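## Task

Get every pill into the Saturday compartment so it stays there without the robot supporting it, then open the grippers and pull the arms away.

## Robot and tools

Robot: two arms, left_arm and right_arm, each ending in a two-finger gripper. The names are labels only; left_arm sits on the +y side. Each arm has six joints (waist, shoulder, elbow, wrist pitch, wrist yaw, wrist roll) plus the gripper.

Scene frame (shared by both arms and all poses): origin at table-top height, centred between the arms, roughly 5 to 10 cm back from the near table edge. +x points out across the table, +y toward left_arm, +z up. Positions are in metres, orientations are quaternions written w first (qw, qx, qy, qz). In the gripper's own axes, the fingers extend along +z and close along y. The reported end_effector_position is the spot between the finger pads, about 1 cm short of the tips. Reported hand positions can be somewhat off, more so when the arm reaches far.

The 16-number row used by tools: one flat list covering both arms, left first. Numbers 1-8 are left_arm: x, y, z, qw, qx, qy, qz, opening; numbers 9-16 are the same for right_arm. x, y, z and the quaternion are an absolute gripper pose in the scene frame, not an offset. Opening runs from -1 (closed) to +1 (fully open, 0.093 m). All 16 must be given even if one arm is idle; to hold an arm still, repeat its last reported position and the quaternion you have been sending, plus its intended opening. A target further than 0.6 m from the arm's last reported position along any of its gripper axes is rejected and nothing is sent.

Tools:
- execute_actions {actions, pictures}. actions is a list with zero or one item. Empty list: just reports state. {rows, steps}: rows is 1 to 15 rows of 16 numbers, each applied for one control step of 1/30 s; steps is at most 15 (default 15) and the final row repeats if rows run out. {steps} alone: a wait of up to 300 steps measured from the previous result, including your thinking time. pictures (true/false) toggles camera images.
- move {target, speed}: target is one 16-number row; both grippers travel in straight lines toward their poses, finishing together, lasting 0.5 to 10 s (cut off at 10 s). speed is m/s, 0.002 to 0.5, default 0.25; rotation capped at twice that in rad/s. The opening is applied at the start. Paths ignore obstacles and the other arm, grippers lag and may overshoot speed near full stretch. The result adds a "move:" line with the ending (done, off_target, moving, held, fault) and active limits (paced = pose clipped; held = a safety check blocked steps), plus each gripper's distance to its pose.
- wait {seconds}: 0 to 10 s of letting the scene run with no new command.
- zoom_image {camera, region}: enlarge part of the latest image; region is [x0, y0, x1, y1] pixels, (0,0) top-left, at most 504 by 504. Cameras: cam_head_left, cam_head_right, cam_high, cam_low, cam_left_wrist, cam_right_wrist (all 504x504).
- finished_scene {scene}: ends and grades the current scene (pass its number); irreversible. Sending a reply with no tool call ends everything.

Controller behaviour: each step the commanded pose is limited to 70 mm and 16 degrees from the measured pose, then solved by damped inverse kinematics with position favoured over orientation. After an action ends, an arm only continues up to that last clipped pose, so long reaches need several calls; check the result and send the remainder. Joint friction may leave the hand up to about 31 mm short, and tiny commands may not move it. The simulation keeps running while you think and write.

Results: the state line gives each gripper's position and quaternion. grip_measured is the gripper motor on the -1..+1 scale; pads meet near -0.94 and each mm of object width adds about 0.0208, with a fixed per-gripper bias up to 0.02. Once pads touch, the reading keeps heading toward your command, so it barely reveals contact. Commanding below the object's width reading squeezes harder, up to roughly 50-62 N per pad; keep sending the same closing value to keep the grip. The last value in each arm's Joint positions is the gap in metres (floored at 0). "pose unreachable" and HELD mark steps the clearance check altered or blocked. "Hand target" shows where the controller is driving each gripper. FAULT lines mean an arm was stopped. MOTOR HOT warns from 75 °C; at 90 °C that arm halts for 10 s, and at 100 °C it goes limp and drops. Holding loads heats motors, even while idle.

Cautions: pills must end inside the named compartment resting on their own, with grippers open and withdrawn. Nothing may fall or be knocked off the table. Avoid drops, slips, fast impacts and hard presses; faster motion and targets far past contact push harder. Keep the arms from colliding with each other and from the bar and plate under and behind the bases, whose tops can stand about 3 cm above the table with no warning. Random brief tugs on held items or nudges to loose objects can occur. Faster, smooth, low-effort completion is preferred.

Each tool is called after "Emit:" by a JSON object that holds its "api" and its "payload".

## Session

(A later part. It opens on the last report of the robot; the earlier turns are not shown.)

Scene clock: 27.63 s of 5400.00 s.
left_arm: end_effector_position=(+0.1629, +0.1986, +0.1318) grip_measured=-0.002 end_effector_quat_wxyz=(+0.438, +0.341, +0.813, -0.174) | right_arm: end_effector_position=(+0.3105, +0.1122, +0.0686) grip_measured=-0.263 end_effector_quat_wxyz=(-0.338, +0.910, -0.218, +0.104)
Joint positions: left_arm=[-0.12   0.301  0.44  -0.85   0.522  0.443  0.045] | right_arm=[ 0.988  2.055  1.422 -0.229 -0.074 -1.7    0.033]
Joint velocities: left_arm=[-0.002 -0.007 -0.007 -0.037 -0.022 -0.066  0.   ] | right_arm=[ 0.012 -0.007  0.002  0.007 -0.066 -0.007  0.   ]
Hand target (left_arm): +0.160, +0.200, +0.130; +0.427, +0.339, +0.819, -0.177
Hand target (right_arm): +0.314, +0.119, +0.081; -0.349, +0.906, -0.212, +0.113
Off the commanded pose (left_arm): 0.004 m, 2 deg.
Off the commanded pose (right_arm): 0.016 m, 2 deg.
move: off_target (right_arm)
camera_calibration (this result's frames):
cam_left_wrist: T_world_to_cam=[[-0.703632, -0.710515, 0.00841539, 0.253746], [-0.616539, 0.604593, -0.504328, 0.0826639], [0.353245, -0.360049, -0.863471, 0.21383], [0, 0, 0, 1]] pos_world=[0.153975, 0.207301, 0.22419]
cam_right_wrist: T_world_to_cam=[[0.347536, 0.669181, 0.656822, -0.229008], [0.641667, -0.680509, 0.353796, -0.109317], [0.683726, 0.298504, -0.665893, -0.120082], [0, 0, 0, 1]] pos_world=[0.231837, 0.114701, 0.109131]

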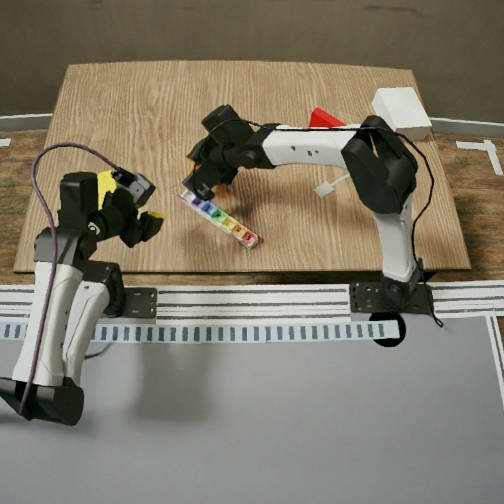

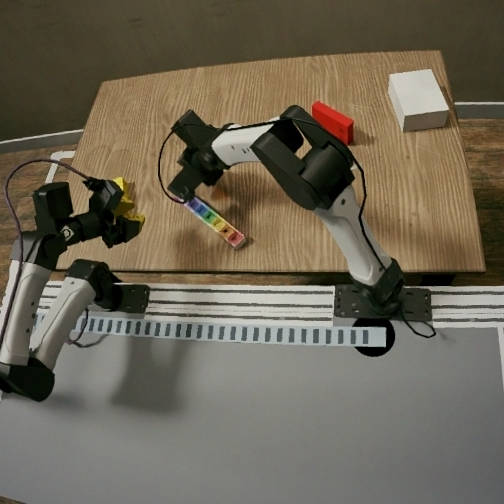

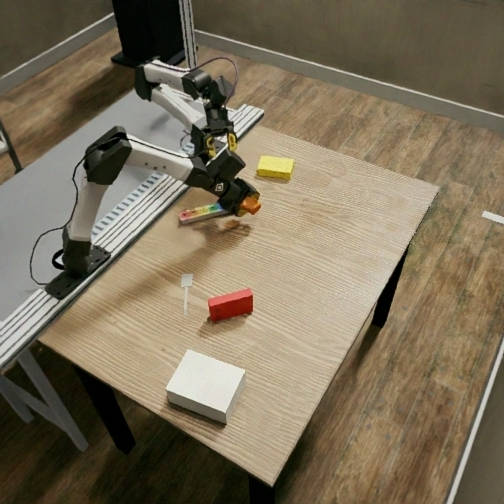

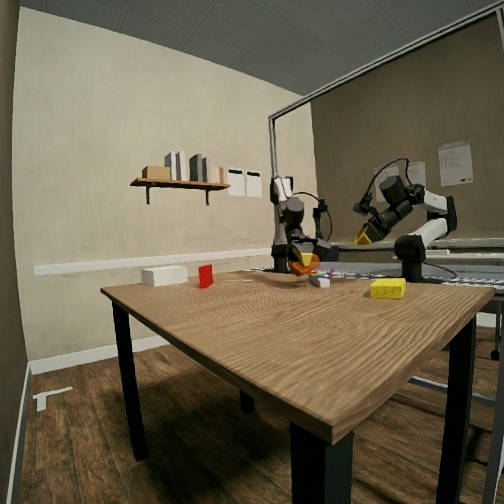

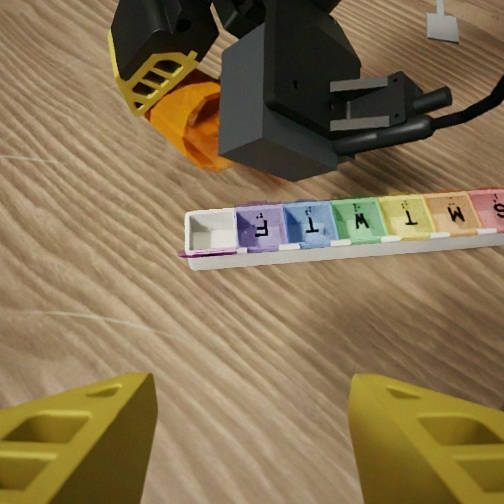

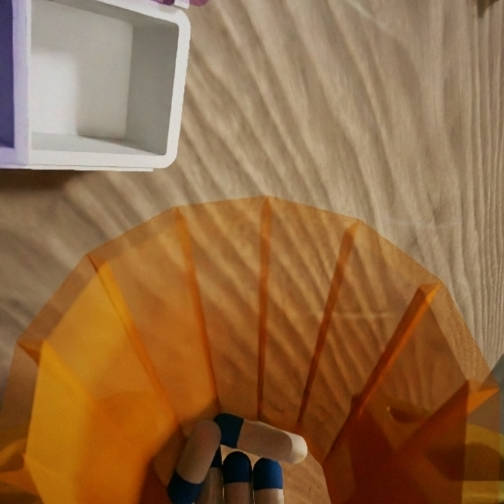

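Emit:
{"api": "move", "payload": {"target": [0.16,0.2,0.13,0.427,0.34,0.82,-0.177,0, 0.307,0.143,0.062,0.354,-0.891,0.161,-0.232,-0.3], "speed": 0.05}}

Emit:
{"api": "zoom_image", "payload": {"camera": "cam_low", "region": [280,230,360,300]}}

Scene clock: 31.73 s of 5400.00 s.
left_arm: end_effector_position=(+0.1629, +0.1986, +0.1318) grip_measured=-0.002 end_effector_quat_wxyz=(+0.438, +0.341, +0.813, -0.174) | right_arm: end_effector_position=(+0.3094, +0.1452, +0.0798) grip_measured=-0.263 end_effector_quat_wxyz=(-0.368, +0.886, -0.164, +0.231)
Joint positions: left_arm=[-0.12   0.301  0.44  -0.85   0.522  0.443  0.045] | right_arm=[ 1.095  2.083  1.386  0.     0.163 -1.801  0.033]
Joint velocities: left_arm=[-0.027 -0.012 -0.007 -0.037  0.022 -0.095  0.001] | right_arm=[-0.012 -0.002 -0.017  0.022  0.007  0.051  0.   ]
Hand target (left_arm): +0.160, +0.200, +0.130; +0.427, +0.339, +0.819, -0.177
Hand target (right_arm): +0.307, +0.143, +0.062; -0.355, +0.891, -0.160, +0.232
Off the commanded pose (left_arm): 0.004 m, 2 deg.
Off the commanded pose (right_arm): 0.018 m, 2 deg.
move: off_target (right_arm)
camera_calibration (this result's frames):
cam_left_wrist: T_world_to_cam=[[-0.703632, -0.710515, 0.00841539, 0.253746], [-0.616539, 0.604593, -0.504328, 0.0826639], [0.353245, -0.360049, -0.863471, 0.21383], [0, 0, 0, 1]] pos_world=[0.153975, 0.207301, 0.22419]
cam_right_wrist: T_world_to_cam=[[0.141801, 0.66914, 0.729482, -0.2002], [0.520833, -0.677112, 0.519859, -0.0665014], [0.841799, 0.306221, -0.444525, -0.189384], [0, 0, 0, 1]] pos_world=[0.222448, 0.146926, 0.0964276]

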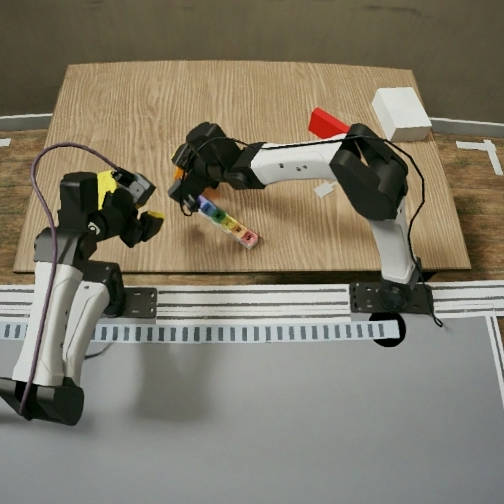

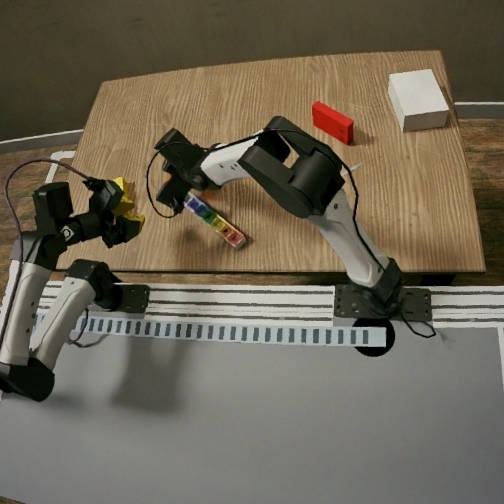

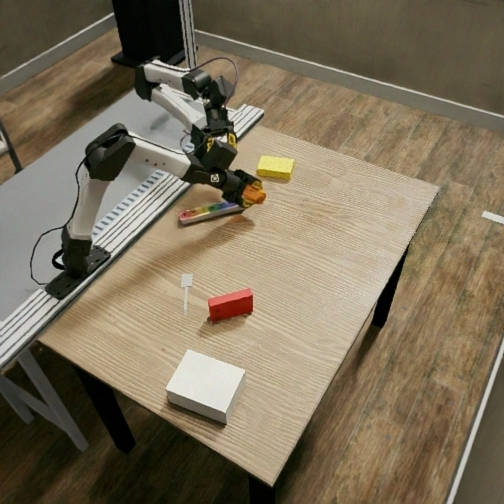

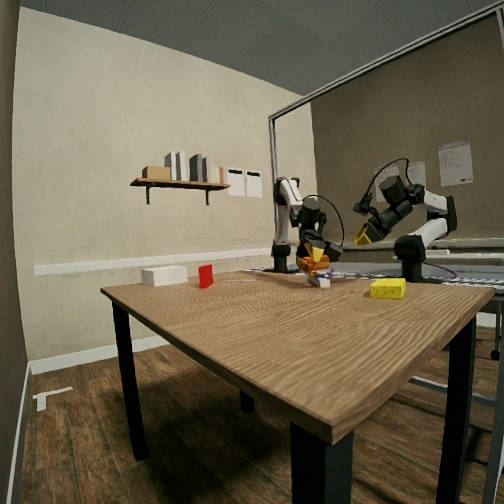

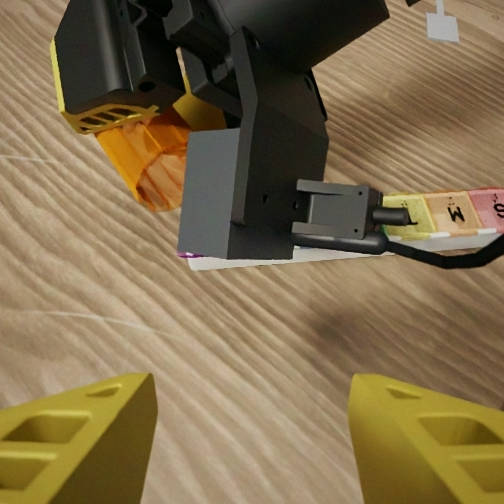

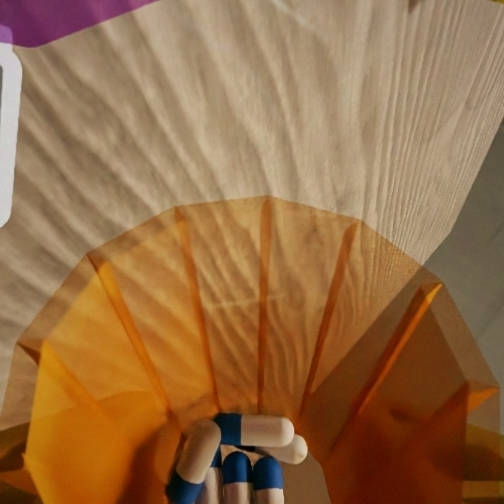

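Region (280, 230, 360, 300) of cam_low's 504x504 image, scaled by 6.300, with more detail than that image has; it fills the top 441 rows of this view, and the rest is white.

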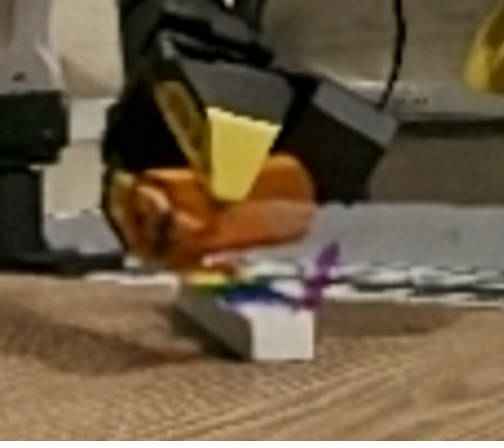

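Emit:
{"api": "move", "payload": {"target": [0.16,0.2,0.13,0.427,0.34,0.82,-0.177,0, 0.42,0.08,0.07,0.505,-0.288,0.792,0.184,-0.3]}}

Emit:
{"api": "move", "payload": {"target": [0.16,0.2,0.13,0.427,0.34,0.82,-0.177,0, 0.43,0.085,0.032,0.505,-0.288,0.792,0.184,-0.3], "speed": 0.04}}

Scene clock: 37.03 s of 5400.00 s.
left_arm: end_effector_position=(+0.1629, +0.1986, +0.1318) grip_measured=-0.002 end_effector_quat_wxyz=(+0.438, +0.341, +0.813, -0.174) | right_arm: end_effector_position=(+0.4181, +0.0887, +0.0796) grip_measured=-0.263 end_effector_quat_wxyz=(+0.507, -0.296, +0.787, +0.191)
Joint positions: left_arm=[-0.12   0.301  0.44  -0.85   0.522  0.443  0.045] | right_arm=[0.858 2.157 1.261 0.453 0.078 0.046 0.033]
Joint velocities: left_arm=[ 0.012 -0.007  0.002  0.007  0.022 -0.095  0.001] | right_arm=[ 0.002 -0.002 -0.002 -0.037 -0.066  0.007 -0.   ]
Hand target (left_arm): +0.160, +0.200, +0.130; +0.427, +0.339, +0.819, -0.177
Hand target (right_arm): +0.421, +0.083, +0.070; +0.505, -0.288, +0.792, +0.186
Off the commanded pose (left_arm): 0.004 m, 2 deg.
Off the commanded pose (right_arm): 0.013 m, 1 deg.
move: off_target (right_arm)
camera_calibration (this result's frames):
cam_left_wrist: T_world_to_cam=[[-0.703632, -0.710515, 0.00841539, 0.253746], [-0.616539, 0.604593, -0.504328, 0.0826639], [0.353245, -0.360049, -0.863471, 0.21383], [0, 0, 0, 1]] pos_world=[0.153975, 0.207301, 0.22419]
cam_right_wrist: T_world_to_cam=[[0.656471, -0.754002, -0.0229647, -0.206707], [-0.590342, -0.494551, -0.637899, 0.379265], [0.46962, 0.432319, -0.769777, -0.0932929], [0, 0, 0, 1]] pos_world=[0.403405, 0.072041, 0.165371]

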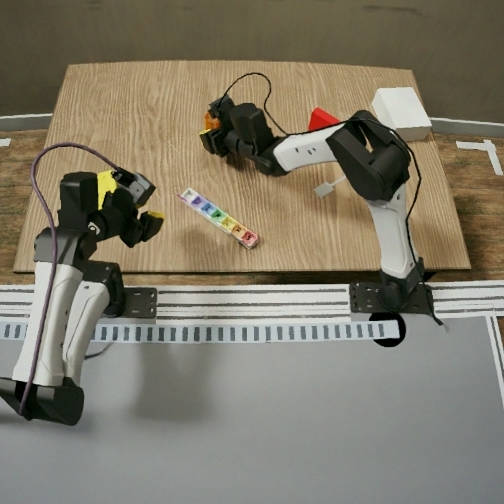

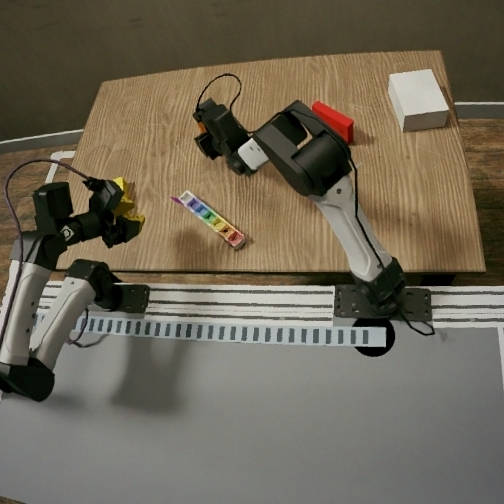

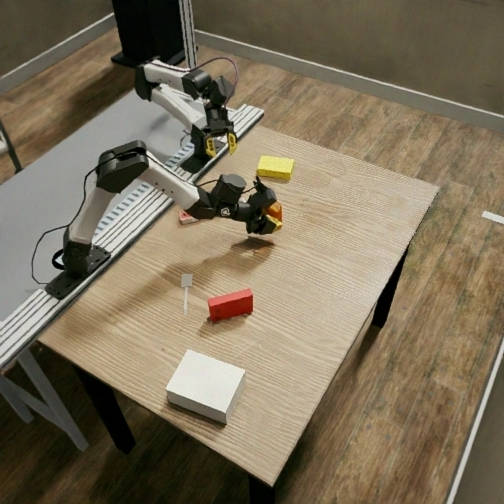

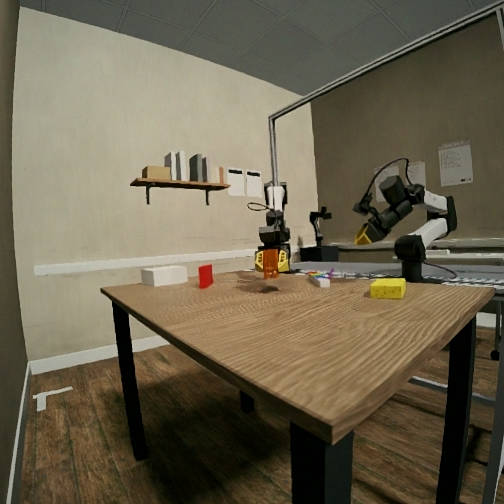

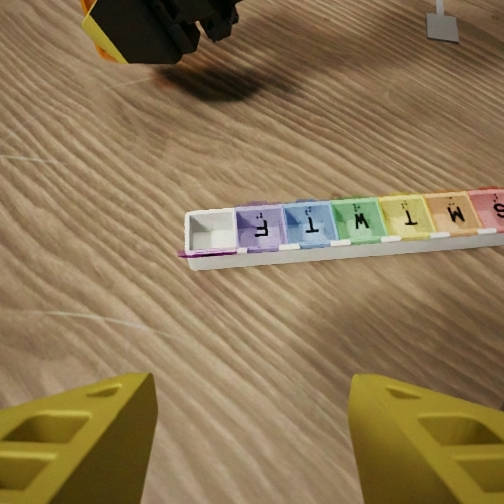

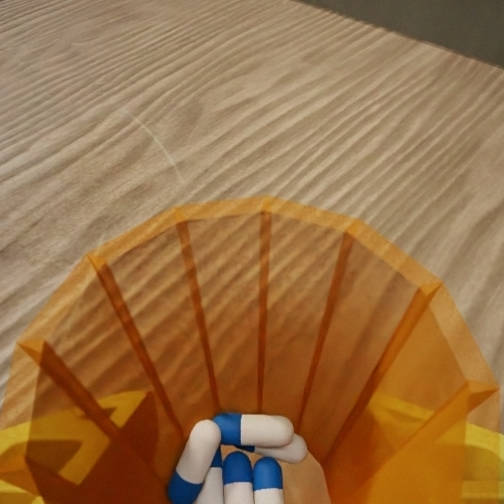

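Scene clock: 38.50 s of 5400.00 s.
left_arm: end_effector_position=(+0.1628, +0.1985, +0.1319) grip_measured=-0.002 end_effector_quat_wxyz=(+0.438, +0.341, +0.813, -0.174) | right_arm: end_effector_position=(+0.4247, +0.0885, +0.0367) grip_measured=-0.263 end_effector_quat_wxyz=(+0.503, -0.294, +0.791, +0.187)
Joint positions: left_arm=[-0.12   0.301  0.44  -0.85   0.522  0.443  0.045] | right_arm=[0.851 2.272 1.261 0.555 0.078 0.047 0.033]
Joint velocities: left_arm=[-0.002  0.012  0.012 -0.037 -0.022  0.022 -0.002] | right_arm=[-0.012 -0.002  0.007  0.022 -0.066  0.081  0.001]
Hand target (left_arm): +0.160, +0.200, +0.130; +0.427, +0.339, +0.819, -0.177
Hand target (right_arm): +0.430, +0.085, +0.032; +0.505, -0.288, +0.792, +0.184
Off the commanded pose (left_arm): 0.004 m, 2 deg.
Off the commanded pose (right_arm): 0.008 m, 1 deg.
move: done
camera_calibration (this result's frames):
cam_left_wrist: T_world_to_cam=[[-0.703837, -0.710309, 0.00860747, 0.253654], [-0.616376, 0.604646, -0.504463, 0.0826683], [0.353121, -0.360365, -0.86339, 0.213913], [0, 0, 0, 1]] pos_world=[0.153949, 0.207275, 0.22421]
cam_right_wrist: T_world_to_cam=[[0.650273, -0.759376, -0.022209, -0.209083], [-0.600103, -0.495518, -0.627964, 0.359586], [0.465855, 0.421676, -0.777926, -0.126546], [0, 0, 0, 1]] pos_world=[0.410702, 0.0727704, 0.12272]

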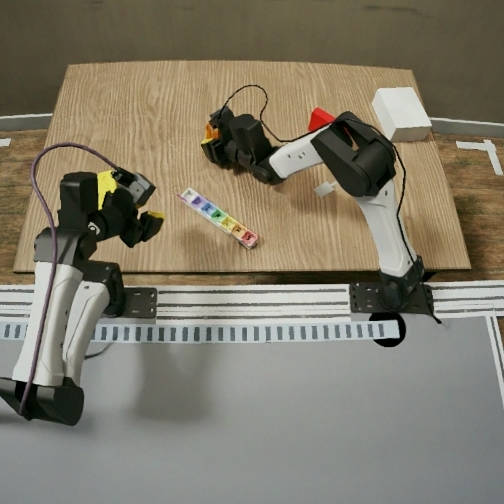

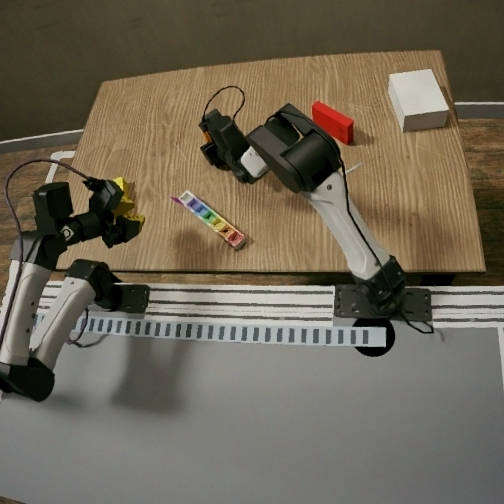

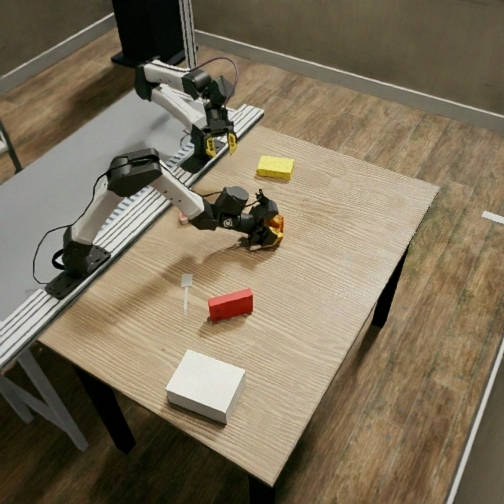

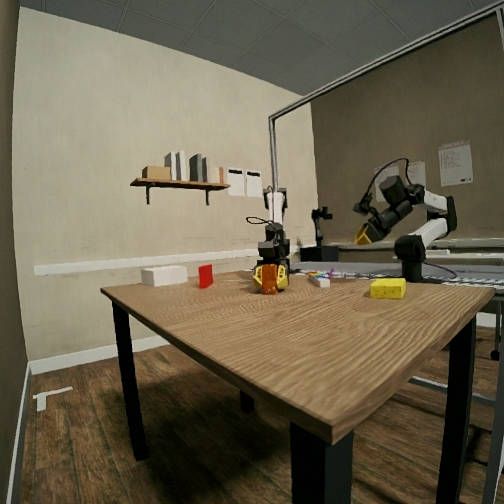

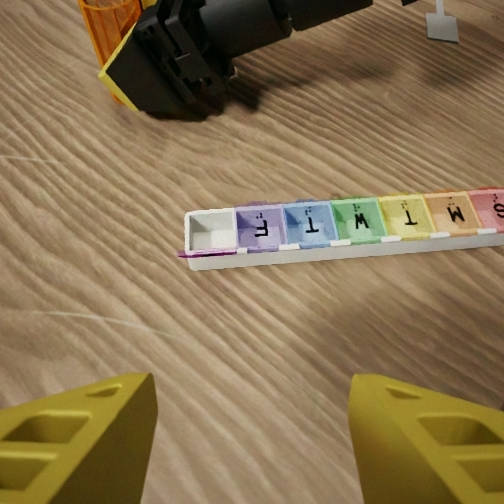

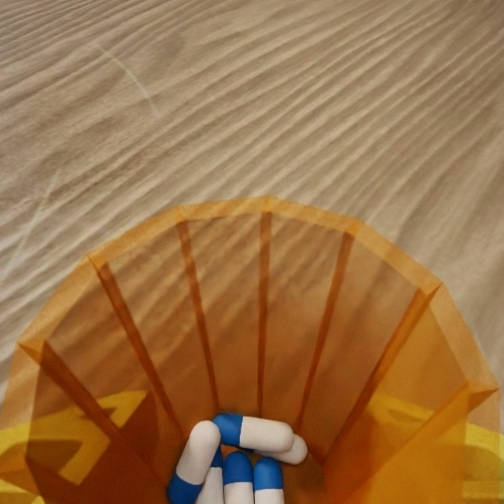

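Ry 95, yaw 42.

Emit:
{"api": "move", "payload": {"target": [0.16,0.2,0.13,0.427,0.34,0.82,-0.177,0, 0.4247,0.0885,0.037,0.503,-0.294,0.791,0.187,0.5]}}

Emit:
{"api": "move", "payload": {"target": [0.16,0.2,0.13,0.427,0.34,0.82,-0.177,0, 0.422,0.086,0.043,0.631,-0.264,0.688,0.242,0.5], "speed": 0.1}}

Scene clock: 39.57 s of 5400.00 s.
left_arm: end_effector_position=(+0.1628, +0.1985, +0.1319) grip_measured=-0.002 end_effector_quat_wxyz=(+0.438, +0.341, +0.813, -0.174) | right_arm: end_effector_position=(+0.4248, +0.0886, +0.0368) grip_measured=+0.499 end_effector_quat_wxyz=(+0.503, -0.294, +0.791, +0.187)
Joint positions: left_arm=[-0.12   0.301  0.44  -0.85   0.522  0.443  0.045] | right_arm=[0.851 2.272 1.261 0.557 0.078 0.047 0.069]
Joint velocities: left_arm=[-0.012 -0.002 -0.002 -0.037  0.022  0.007  0.   ] | right_arm=[-0.032  0.002 -0.012  0.007 -0.037  0.007 -0.001]
Hand target (left_arm): +0.160, +0.200, +0.130; +0.427, +0.339, +0.819, -0.177
Hand target (right_arm): +0.425, +0.089, +0.037; +0.503, -0.294, +0.791, +0.187
Off the commanded pose (left_arm): 0.004 m, 2 deg.
Off the commanded pose (right_arm): 0.000 m, 0 deg.
move: done
camera_calibration (this result's frames):
cam_left_wrist: T_world_to_cam=[[-0.703837, -0.710309, 0.00860747, 0.253654], [-0.616376, 0.604646, -0.504463, 0.0826683], [0.353121, -0.360365, -0.86339, 0.213913], [0, 0, 0, 1]] pos_world=[0.153949, 0.207275, 0.22421]
cam_right_wrist: T_world_to_cam=[[0.650299, -0.75935, -0.0223167, -0.209077], [-0.599598, -0.495007, -0.628848, 0.359533], [0.466469, 0.422321, -0.777208, -0.126881], [0, 0, 0, 1]] pos_world=[0.410724, 0.0727937, 0.122812]

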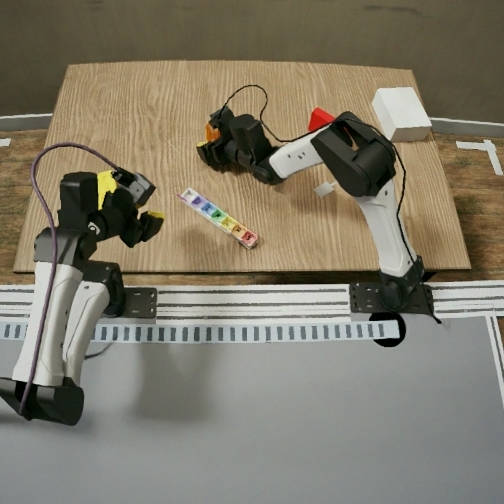

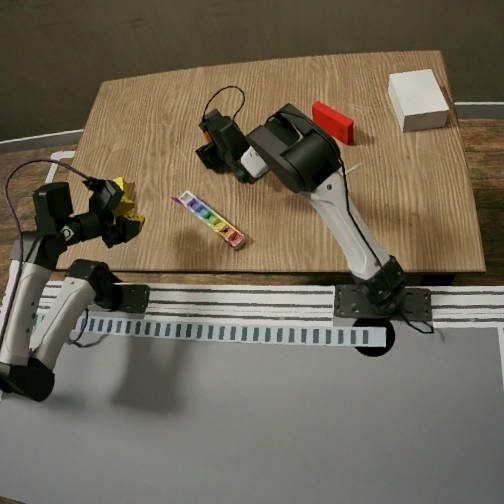

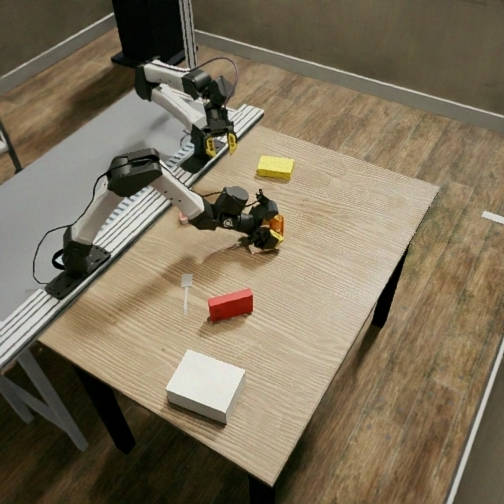

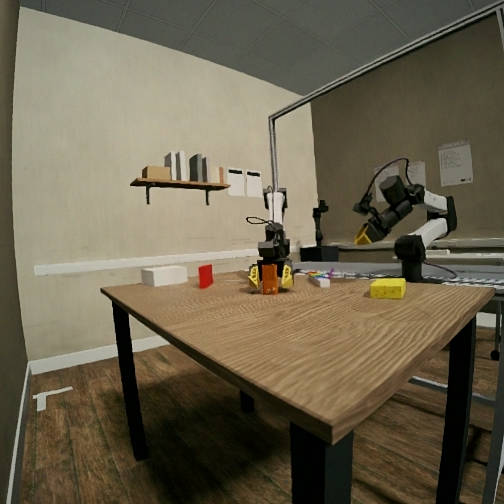

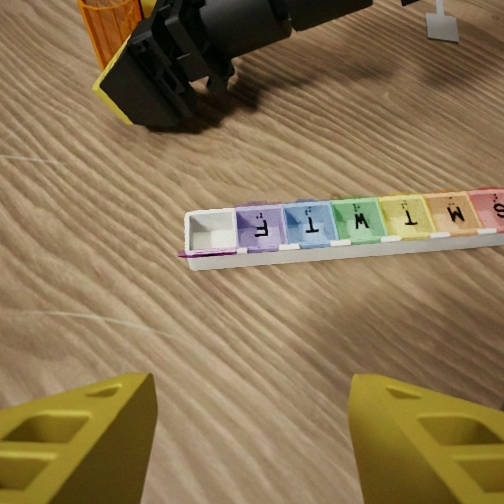

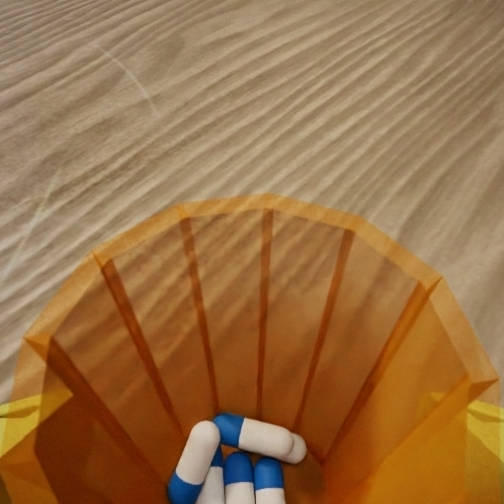

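Scene clock: 41.87 s of 5400.00 s.
left_arm: end_effector_position=(+0.1628, +0.1985, +0.1319) grip_measured=-0.002 end_effector_quat_wxyz=(+0.438, +0.341, +0.813, -0.174) | right_arm: end_effector_position=(+0.4254, +0.0921, +0.0544) grip_measured=+0.499 end_effector_quat_wxyz=(+0.636, -0.260, +0.683, +0.247)
Joint positions: left_arm=[-0.12   0.301  0.44  -0.85   0.522  0.443  0.045] | right_arm=[0.851 2.426 1.163 1.178 0.067 0.021 0.069]
Joint velocities: left_arm=[-0.002 -0.007 -0.007  0.007  0.037 -0.007  0.   ] | right_arm=[ 0.007 -0.007  0.007 -0.066  0.022  0.037  0.   ]
Hand target (left_arm): +0.160, +0.200, +0.130; +0.427, +0.339, +0.819, -0.177
Hand target (right_arm): +0.423, +0.087, +0.043; +0.630, -0.265, +0.688, +0.243
Off the commanded pose (left_arm): 0.004 m, 2 deg.
Off the commanded pose (right_arm): 0.013 m, 1 deg.
move: off_target (right_arm)
camera_calibration (this result's frames):
cam_left_wrist: T_world_to_cam=[[-0.703989, -0.710162, 0.0082901, 0.253692], [-0.616136, 0.604891, -0.504463, 0.0825806], [0.353236, -0.360244, -0.863393, 0.213871], [0, 0, 0, 1]] pos_world=[0.15393, 0.207256, 0.22421]
cam_right_wrist: T_world_to_cam=[[0.673186, -0.738902, -0.0290586, -0.217642], [-0.385688, -0.317316, -0.866346, 0.278233], [0.630924, 0.59442, -0.498598, -0.215924], [0, 0, 0, 1]] pos_world=[0.390056, 0.0558209, 0.127063]

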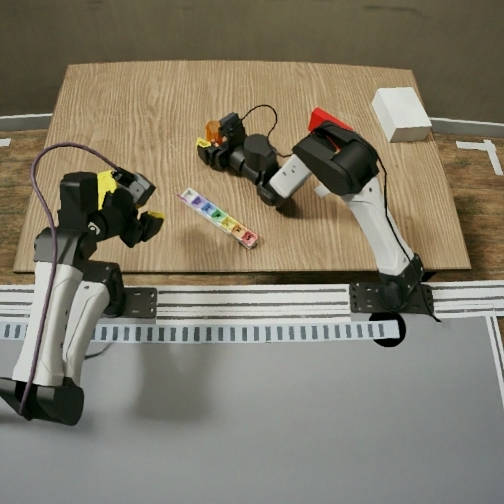

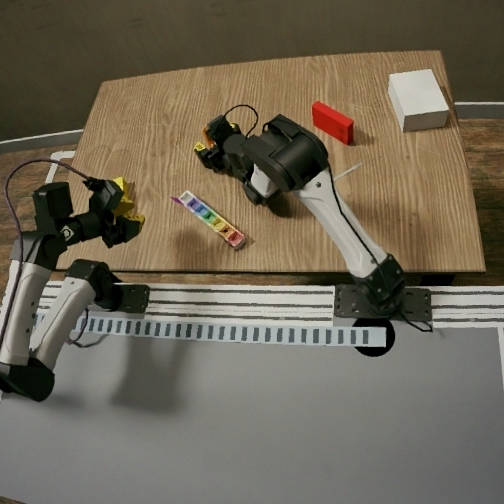

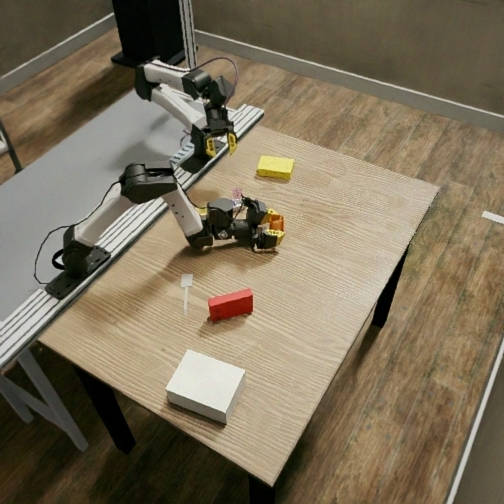

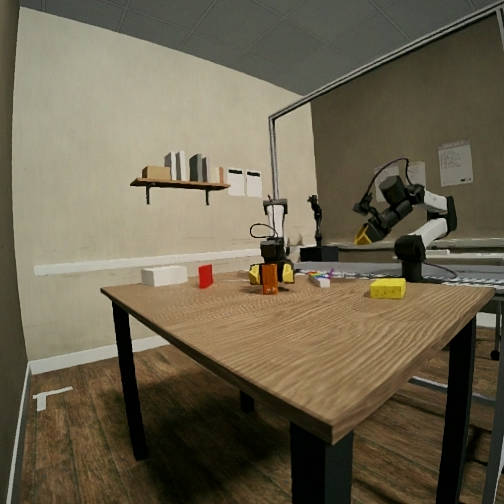

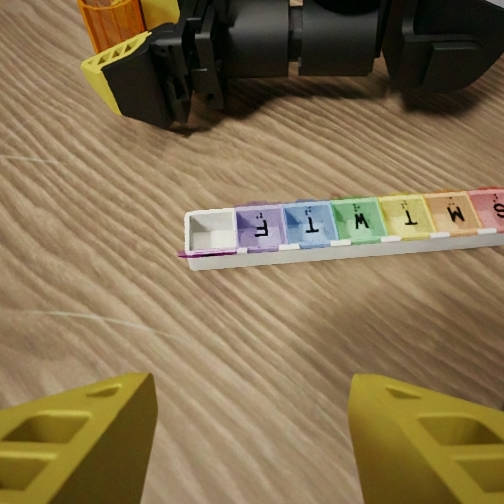

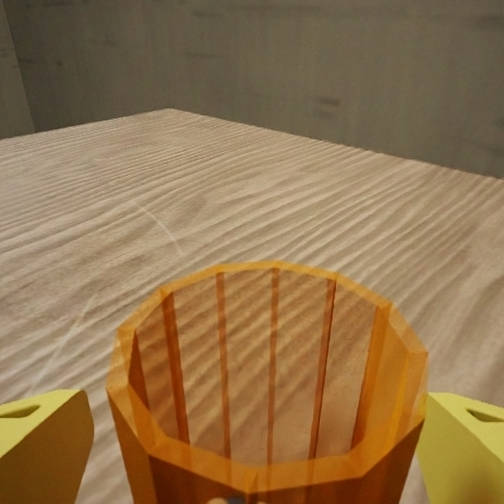

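Emit:
{"api": "move", "payload": {"target": [0.16,0.2,0.13,0.427,0.34,0.82,-0.177,0, 0.422,0.083,0.031,0.631,-0.264,0.688,0.242,0.5], "speed": 0.04}}

Emit:
{"api": "move", "payload": {"target": [0.16,0.2,0.13,0.427,0.34,0.82,-0.177,0, 0.422,0.083,0.031,0.631,-0.264,0.688,0.242,-0.3]}}

Scene clock: 43.20 s of 5400.00 s.
left_arm: end_effector_position=(+0.1628, +0.1985, +0.1319) grip_measured=-0.002 end_effector_quat_wxyz=(+0.438, +0.341, +0.813, -0.174) | right_arm: end_effector_position=(+0.4244, +0.0910, +0.0437) grip_measured=+0.499 end_effector_quat_wxyz=(+0.637, -0.260, +0.682, +0.248)
Joint positions: left_arm=[-0.12   0.301  0.44  -0.85   0.522  0.443  0.045] | right_arm=[0.851 2.461 1.163 1.217 0.067 0.021 0.069]
Joint velocities: left_arm=[-0.012 -0.012 -0.002 -0.051 -0.022  0.051 -0.   ] | right_arm=[ 0.002 -0.007  0.012 -0.007 -0.095  0.022 -0.   ]
Hand target (left_arm): +0.160, +0.200, +0.130; +0.427, +0.339, +0.819, -0.177
Hand target (right_arm): +0.422, +0.083, +0.031; +0.631, -0.264, +0.688, +0.242
Off the commanded pose (left_arm): 0.004 m, 2 deg.
Off the commanded pose (right_arm): 0.015 m, 1 deg.
move: off_target (right_arm)
camera_calibration (this result's frames):
cam_left_wrist: T_world_to_cam=[[-0.703989, -0.710162, 0.0082901, 0.253692], [-0.616136, 0.604891, -0.504463, 0.0825806], [0.353236, -0.360244, -0.863393, 0.213871], [0, 0, 0, 1]] pos_world=[0.15393, 0.207256, 0.22421]
cam_right_wrist: T_world_to_cam=[[0.67328, -0.738807, -0.0292763, -0.218185], [-0.383608, -0.315188, -0.868045, 0.2673], [0.63209, 0.595668, -0.495622, -0.220725], [0, 0, 0, 1]] pos_world=[0.388956, 0.054532, 0.116244]

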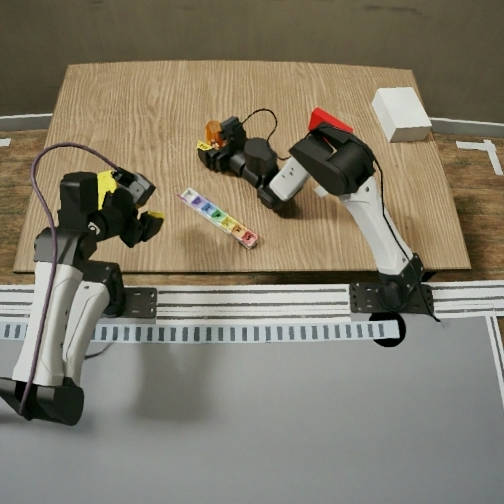

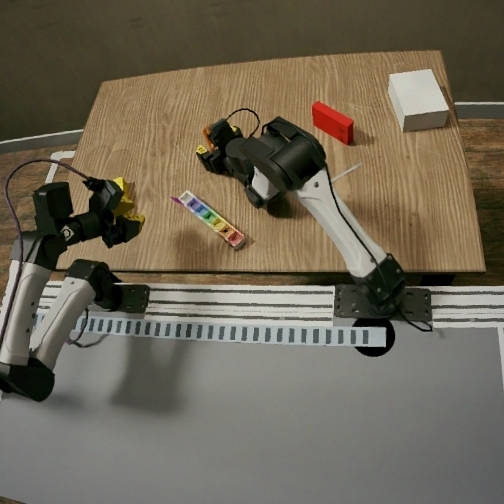

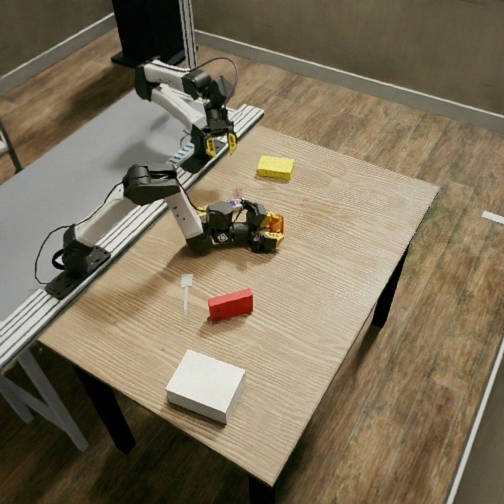

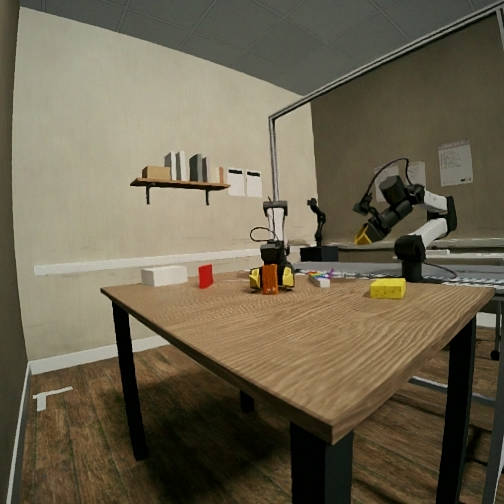

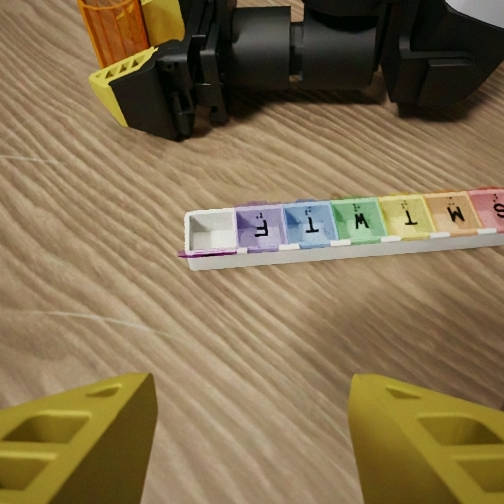

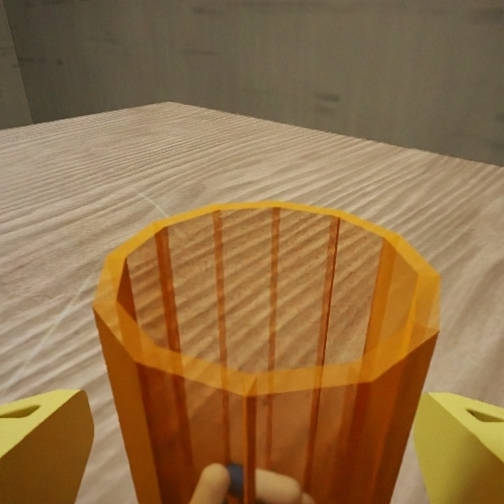

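Scene clock: 43.90 s of 5400.00 s.
left_arm: end_effector_position=(+0.1628, +0.1985, +0.1319) grip_measured=-0.002 end_effector_quat_wxyz=(+0.438, +0.341, +0.813, -0.174) | right_arm: end_effector_position=(+0.4244, +0.0911, +0.0439) grip_measured=-0.265 end_effector_quat_wxyz=(+0.637, -0.260, +0.682, +0.248)
Joint positions: left_arm=[-0.12   0.301  0.44  -0.85   0.522  0.443  0.045] | right_arm=[0.851 2.461 1.163 1.217 0.066 0.021 0.032]
Joint velocities: left_arm=[-0.007 -0.007  0.007  0.037 -0.022  0.022  0.   ] | right_arm=[-0.022 -0.017 -0.007 -0.007  0.037 -0.007  0.   ]
Hand target (left_arm): +0.160, +0.200, +0.130; +0.427, +0.339, +0.819, -0.177
Hand target (right_arm): +0.422, +0.083, +0.031; +0.631, -0.264, +0.688, +0.242
Off the commanded pose (left_arm): 0.004 m, 2 deg.
Off the commanded pose (right_arm): 0.015 m, 1 deg.
move: off_target (right_arm)
camera_calibration (this result's frames):
cam_left_wrist: T_world_to_cam=[[-0.703989, -0.710162, 0.0082901, 0.253692], [-0.616136, 0.604891, -0.504463, 0.0825806], [0.353236, -0.360244, -0.863393, 0.213871], [0, 0, 0, 1]] pos_world=[0.15393, 0.207256, 0.22421]
cam_right_wrist: T_world_to_cam=[[0.673608, -0.738521, -0.028969, -0.218291], [-0.382814, -0.315102, -0.868426, 0.267135], [0.632223, 0.596068, -0.494971, -0.220767], [0, 0, 0, 1]] pos_world=[0.38888, 0.0545547, 0.11639]

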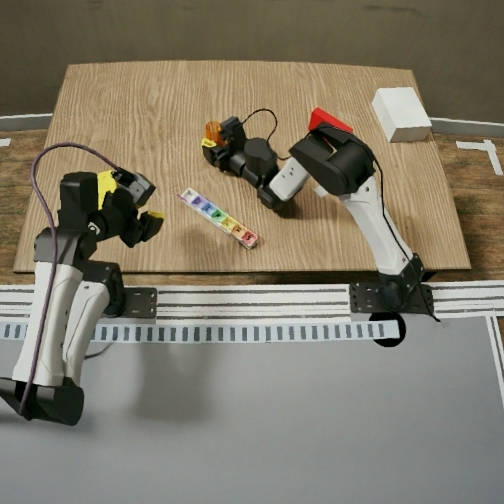

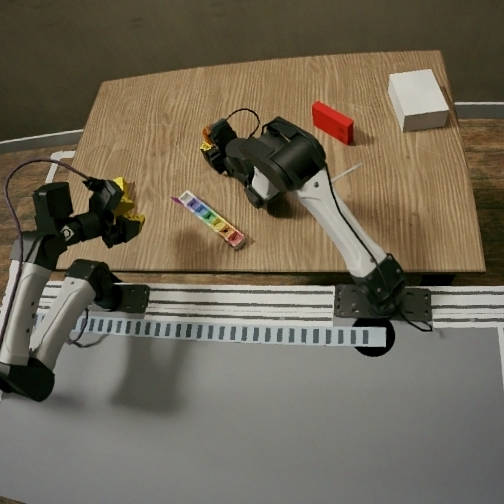

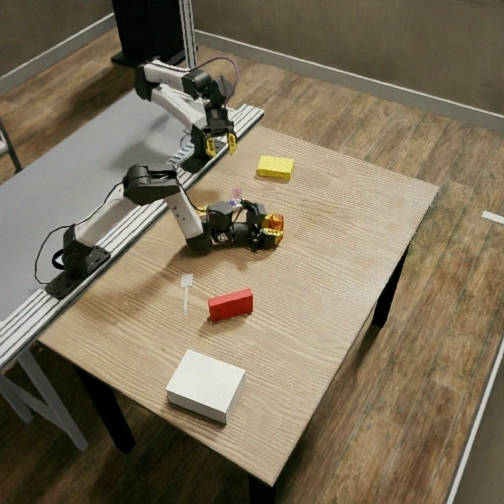

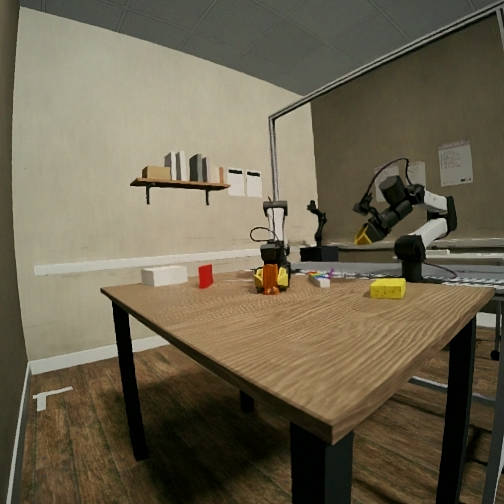

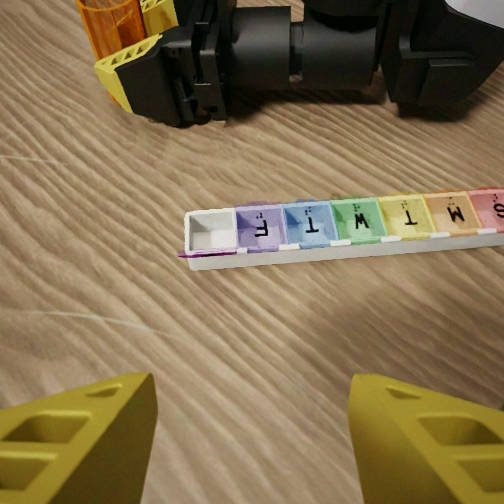

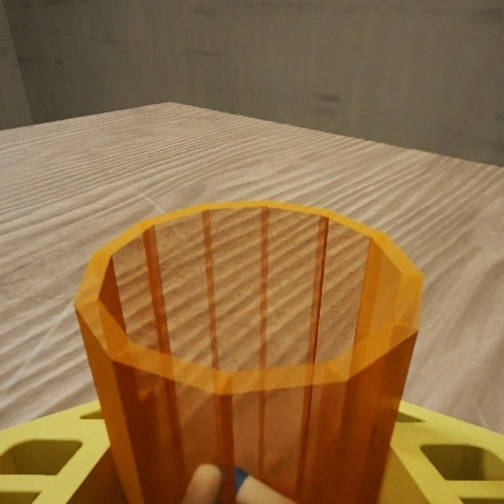

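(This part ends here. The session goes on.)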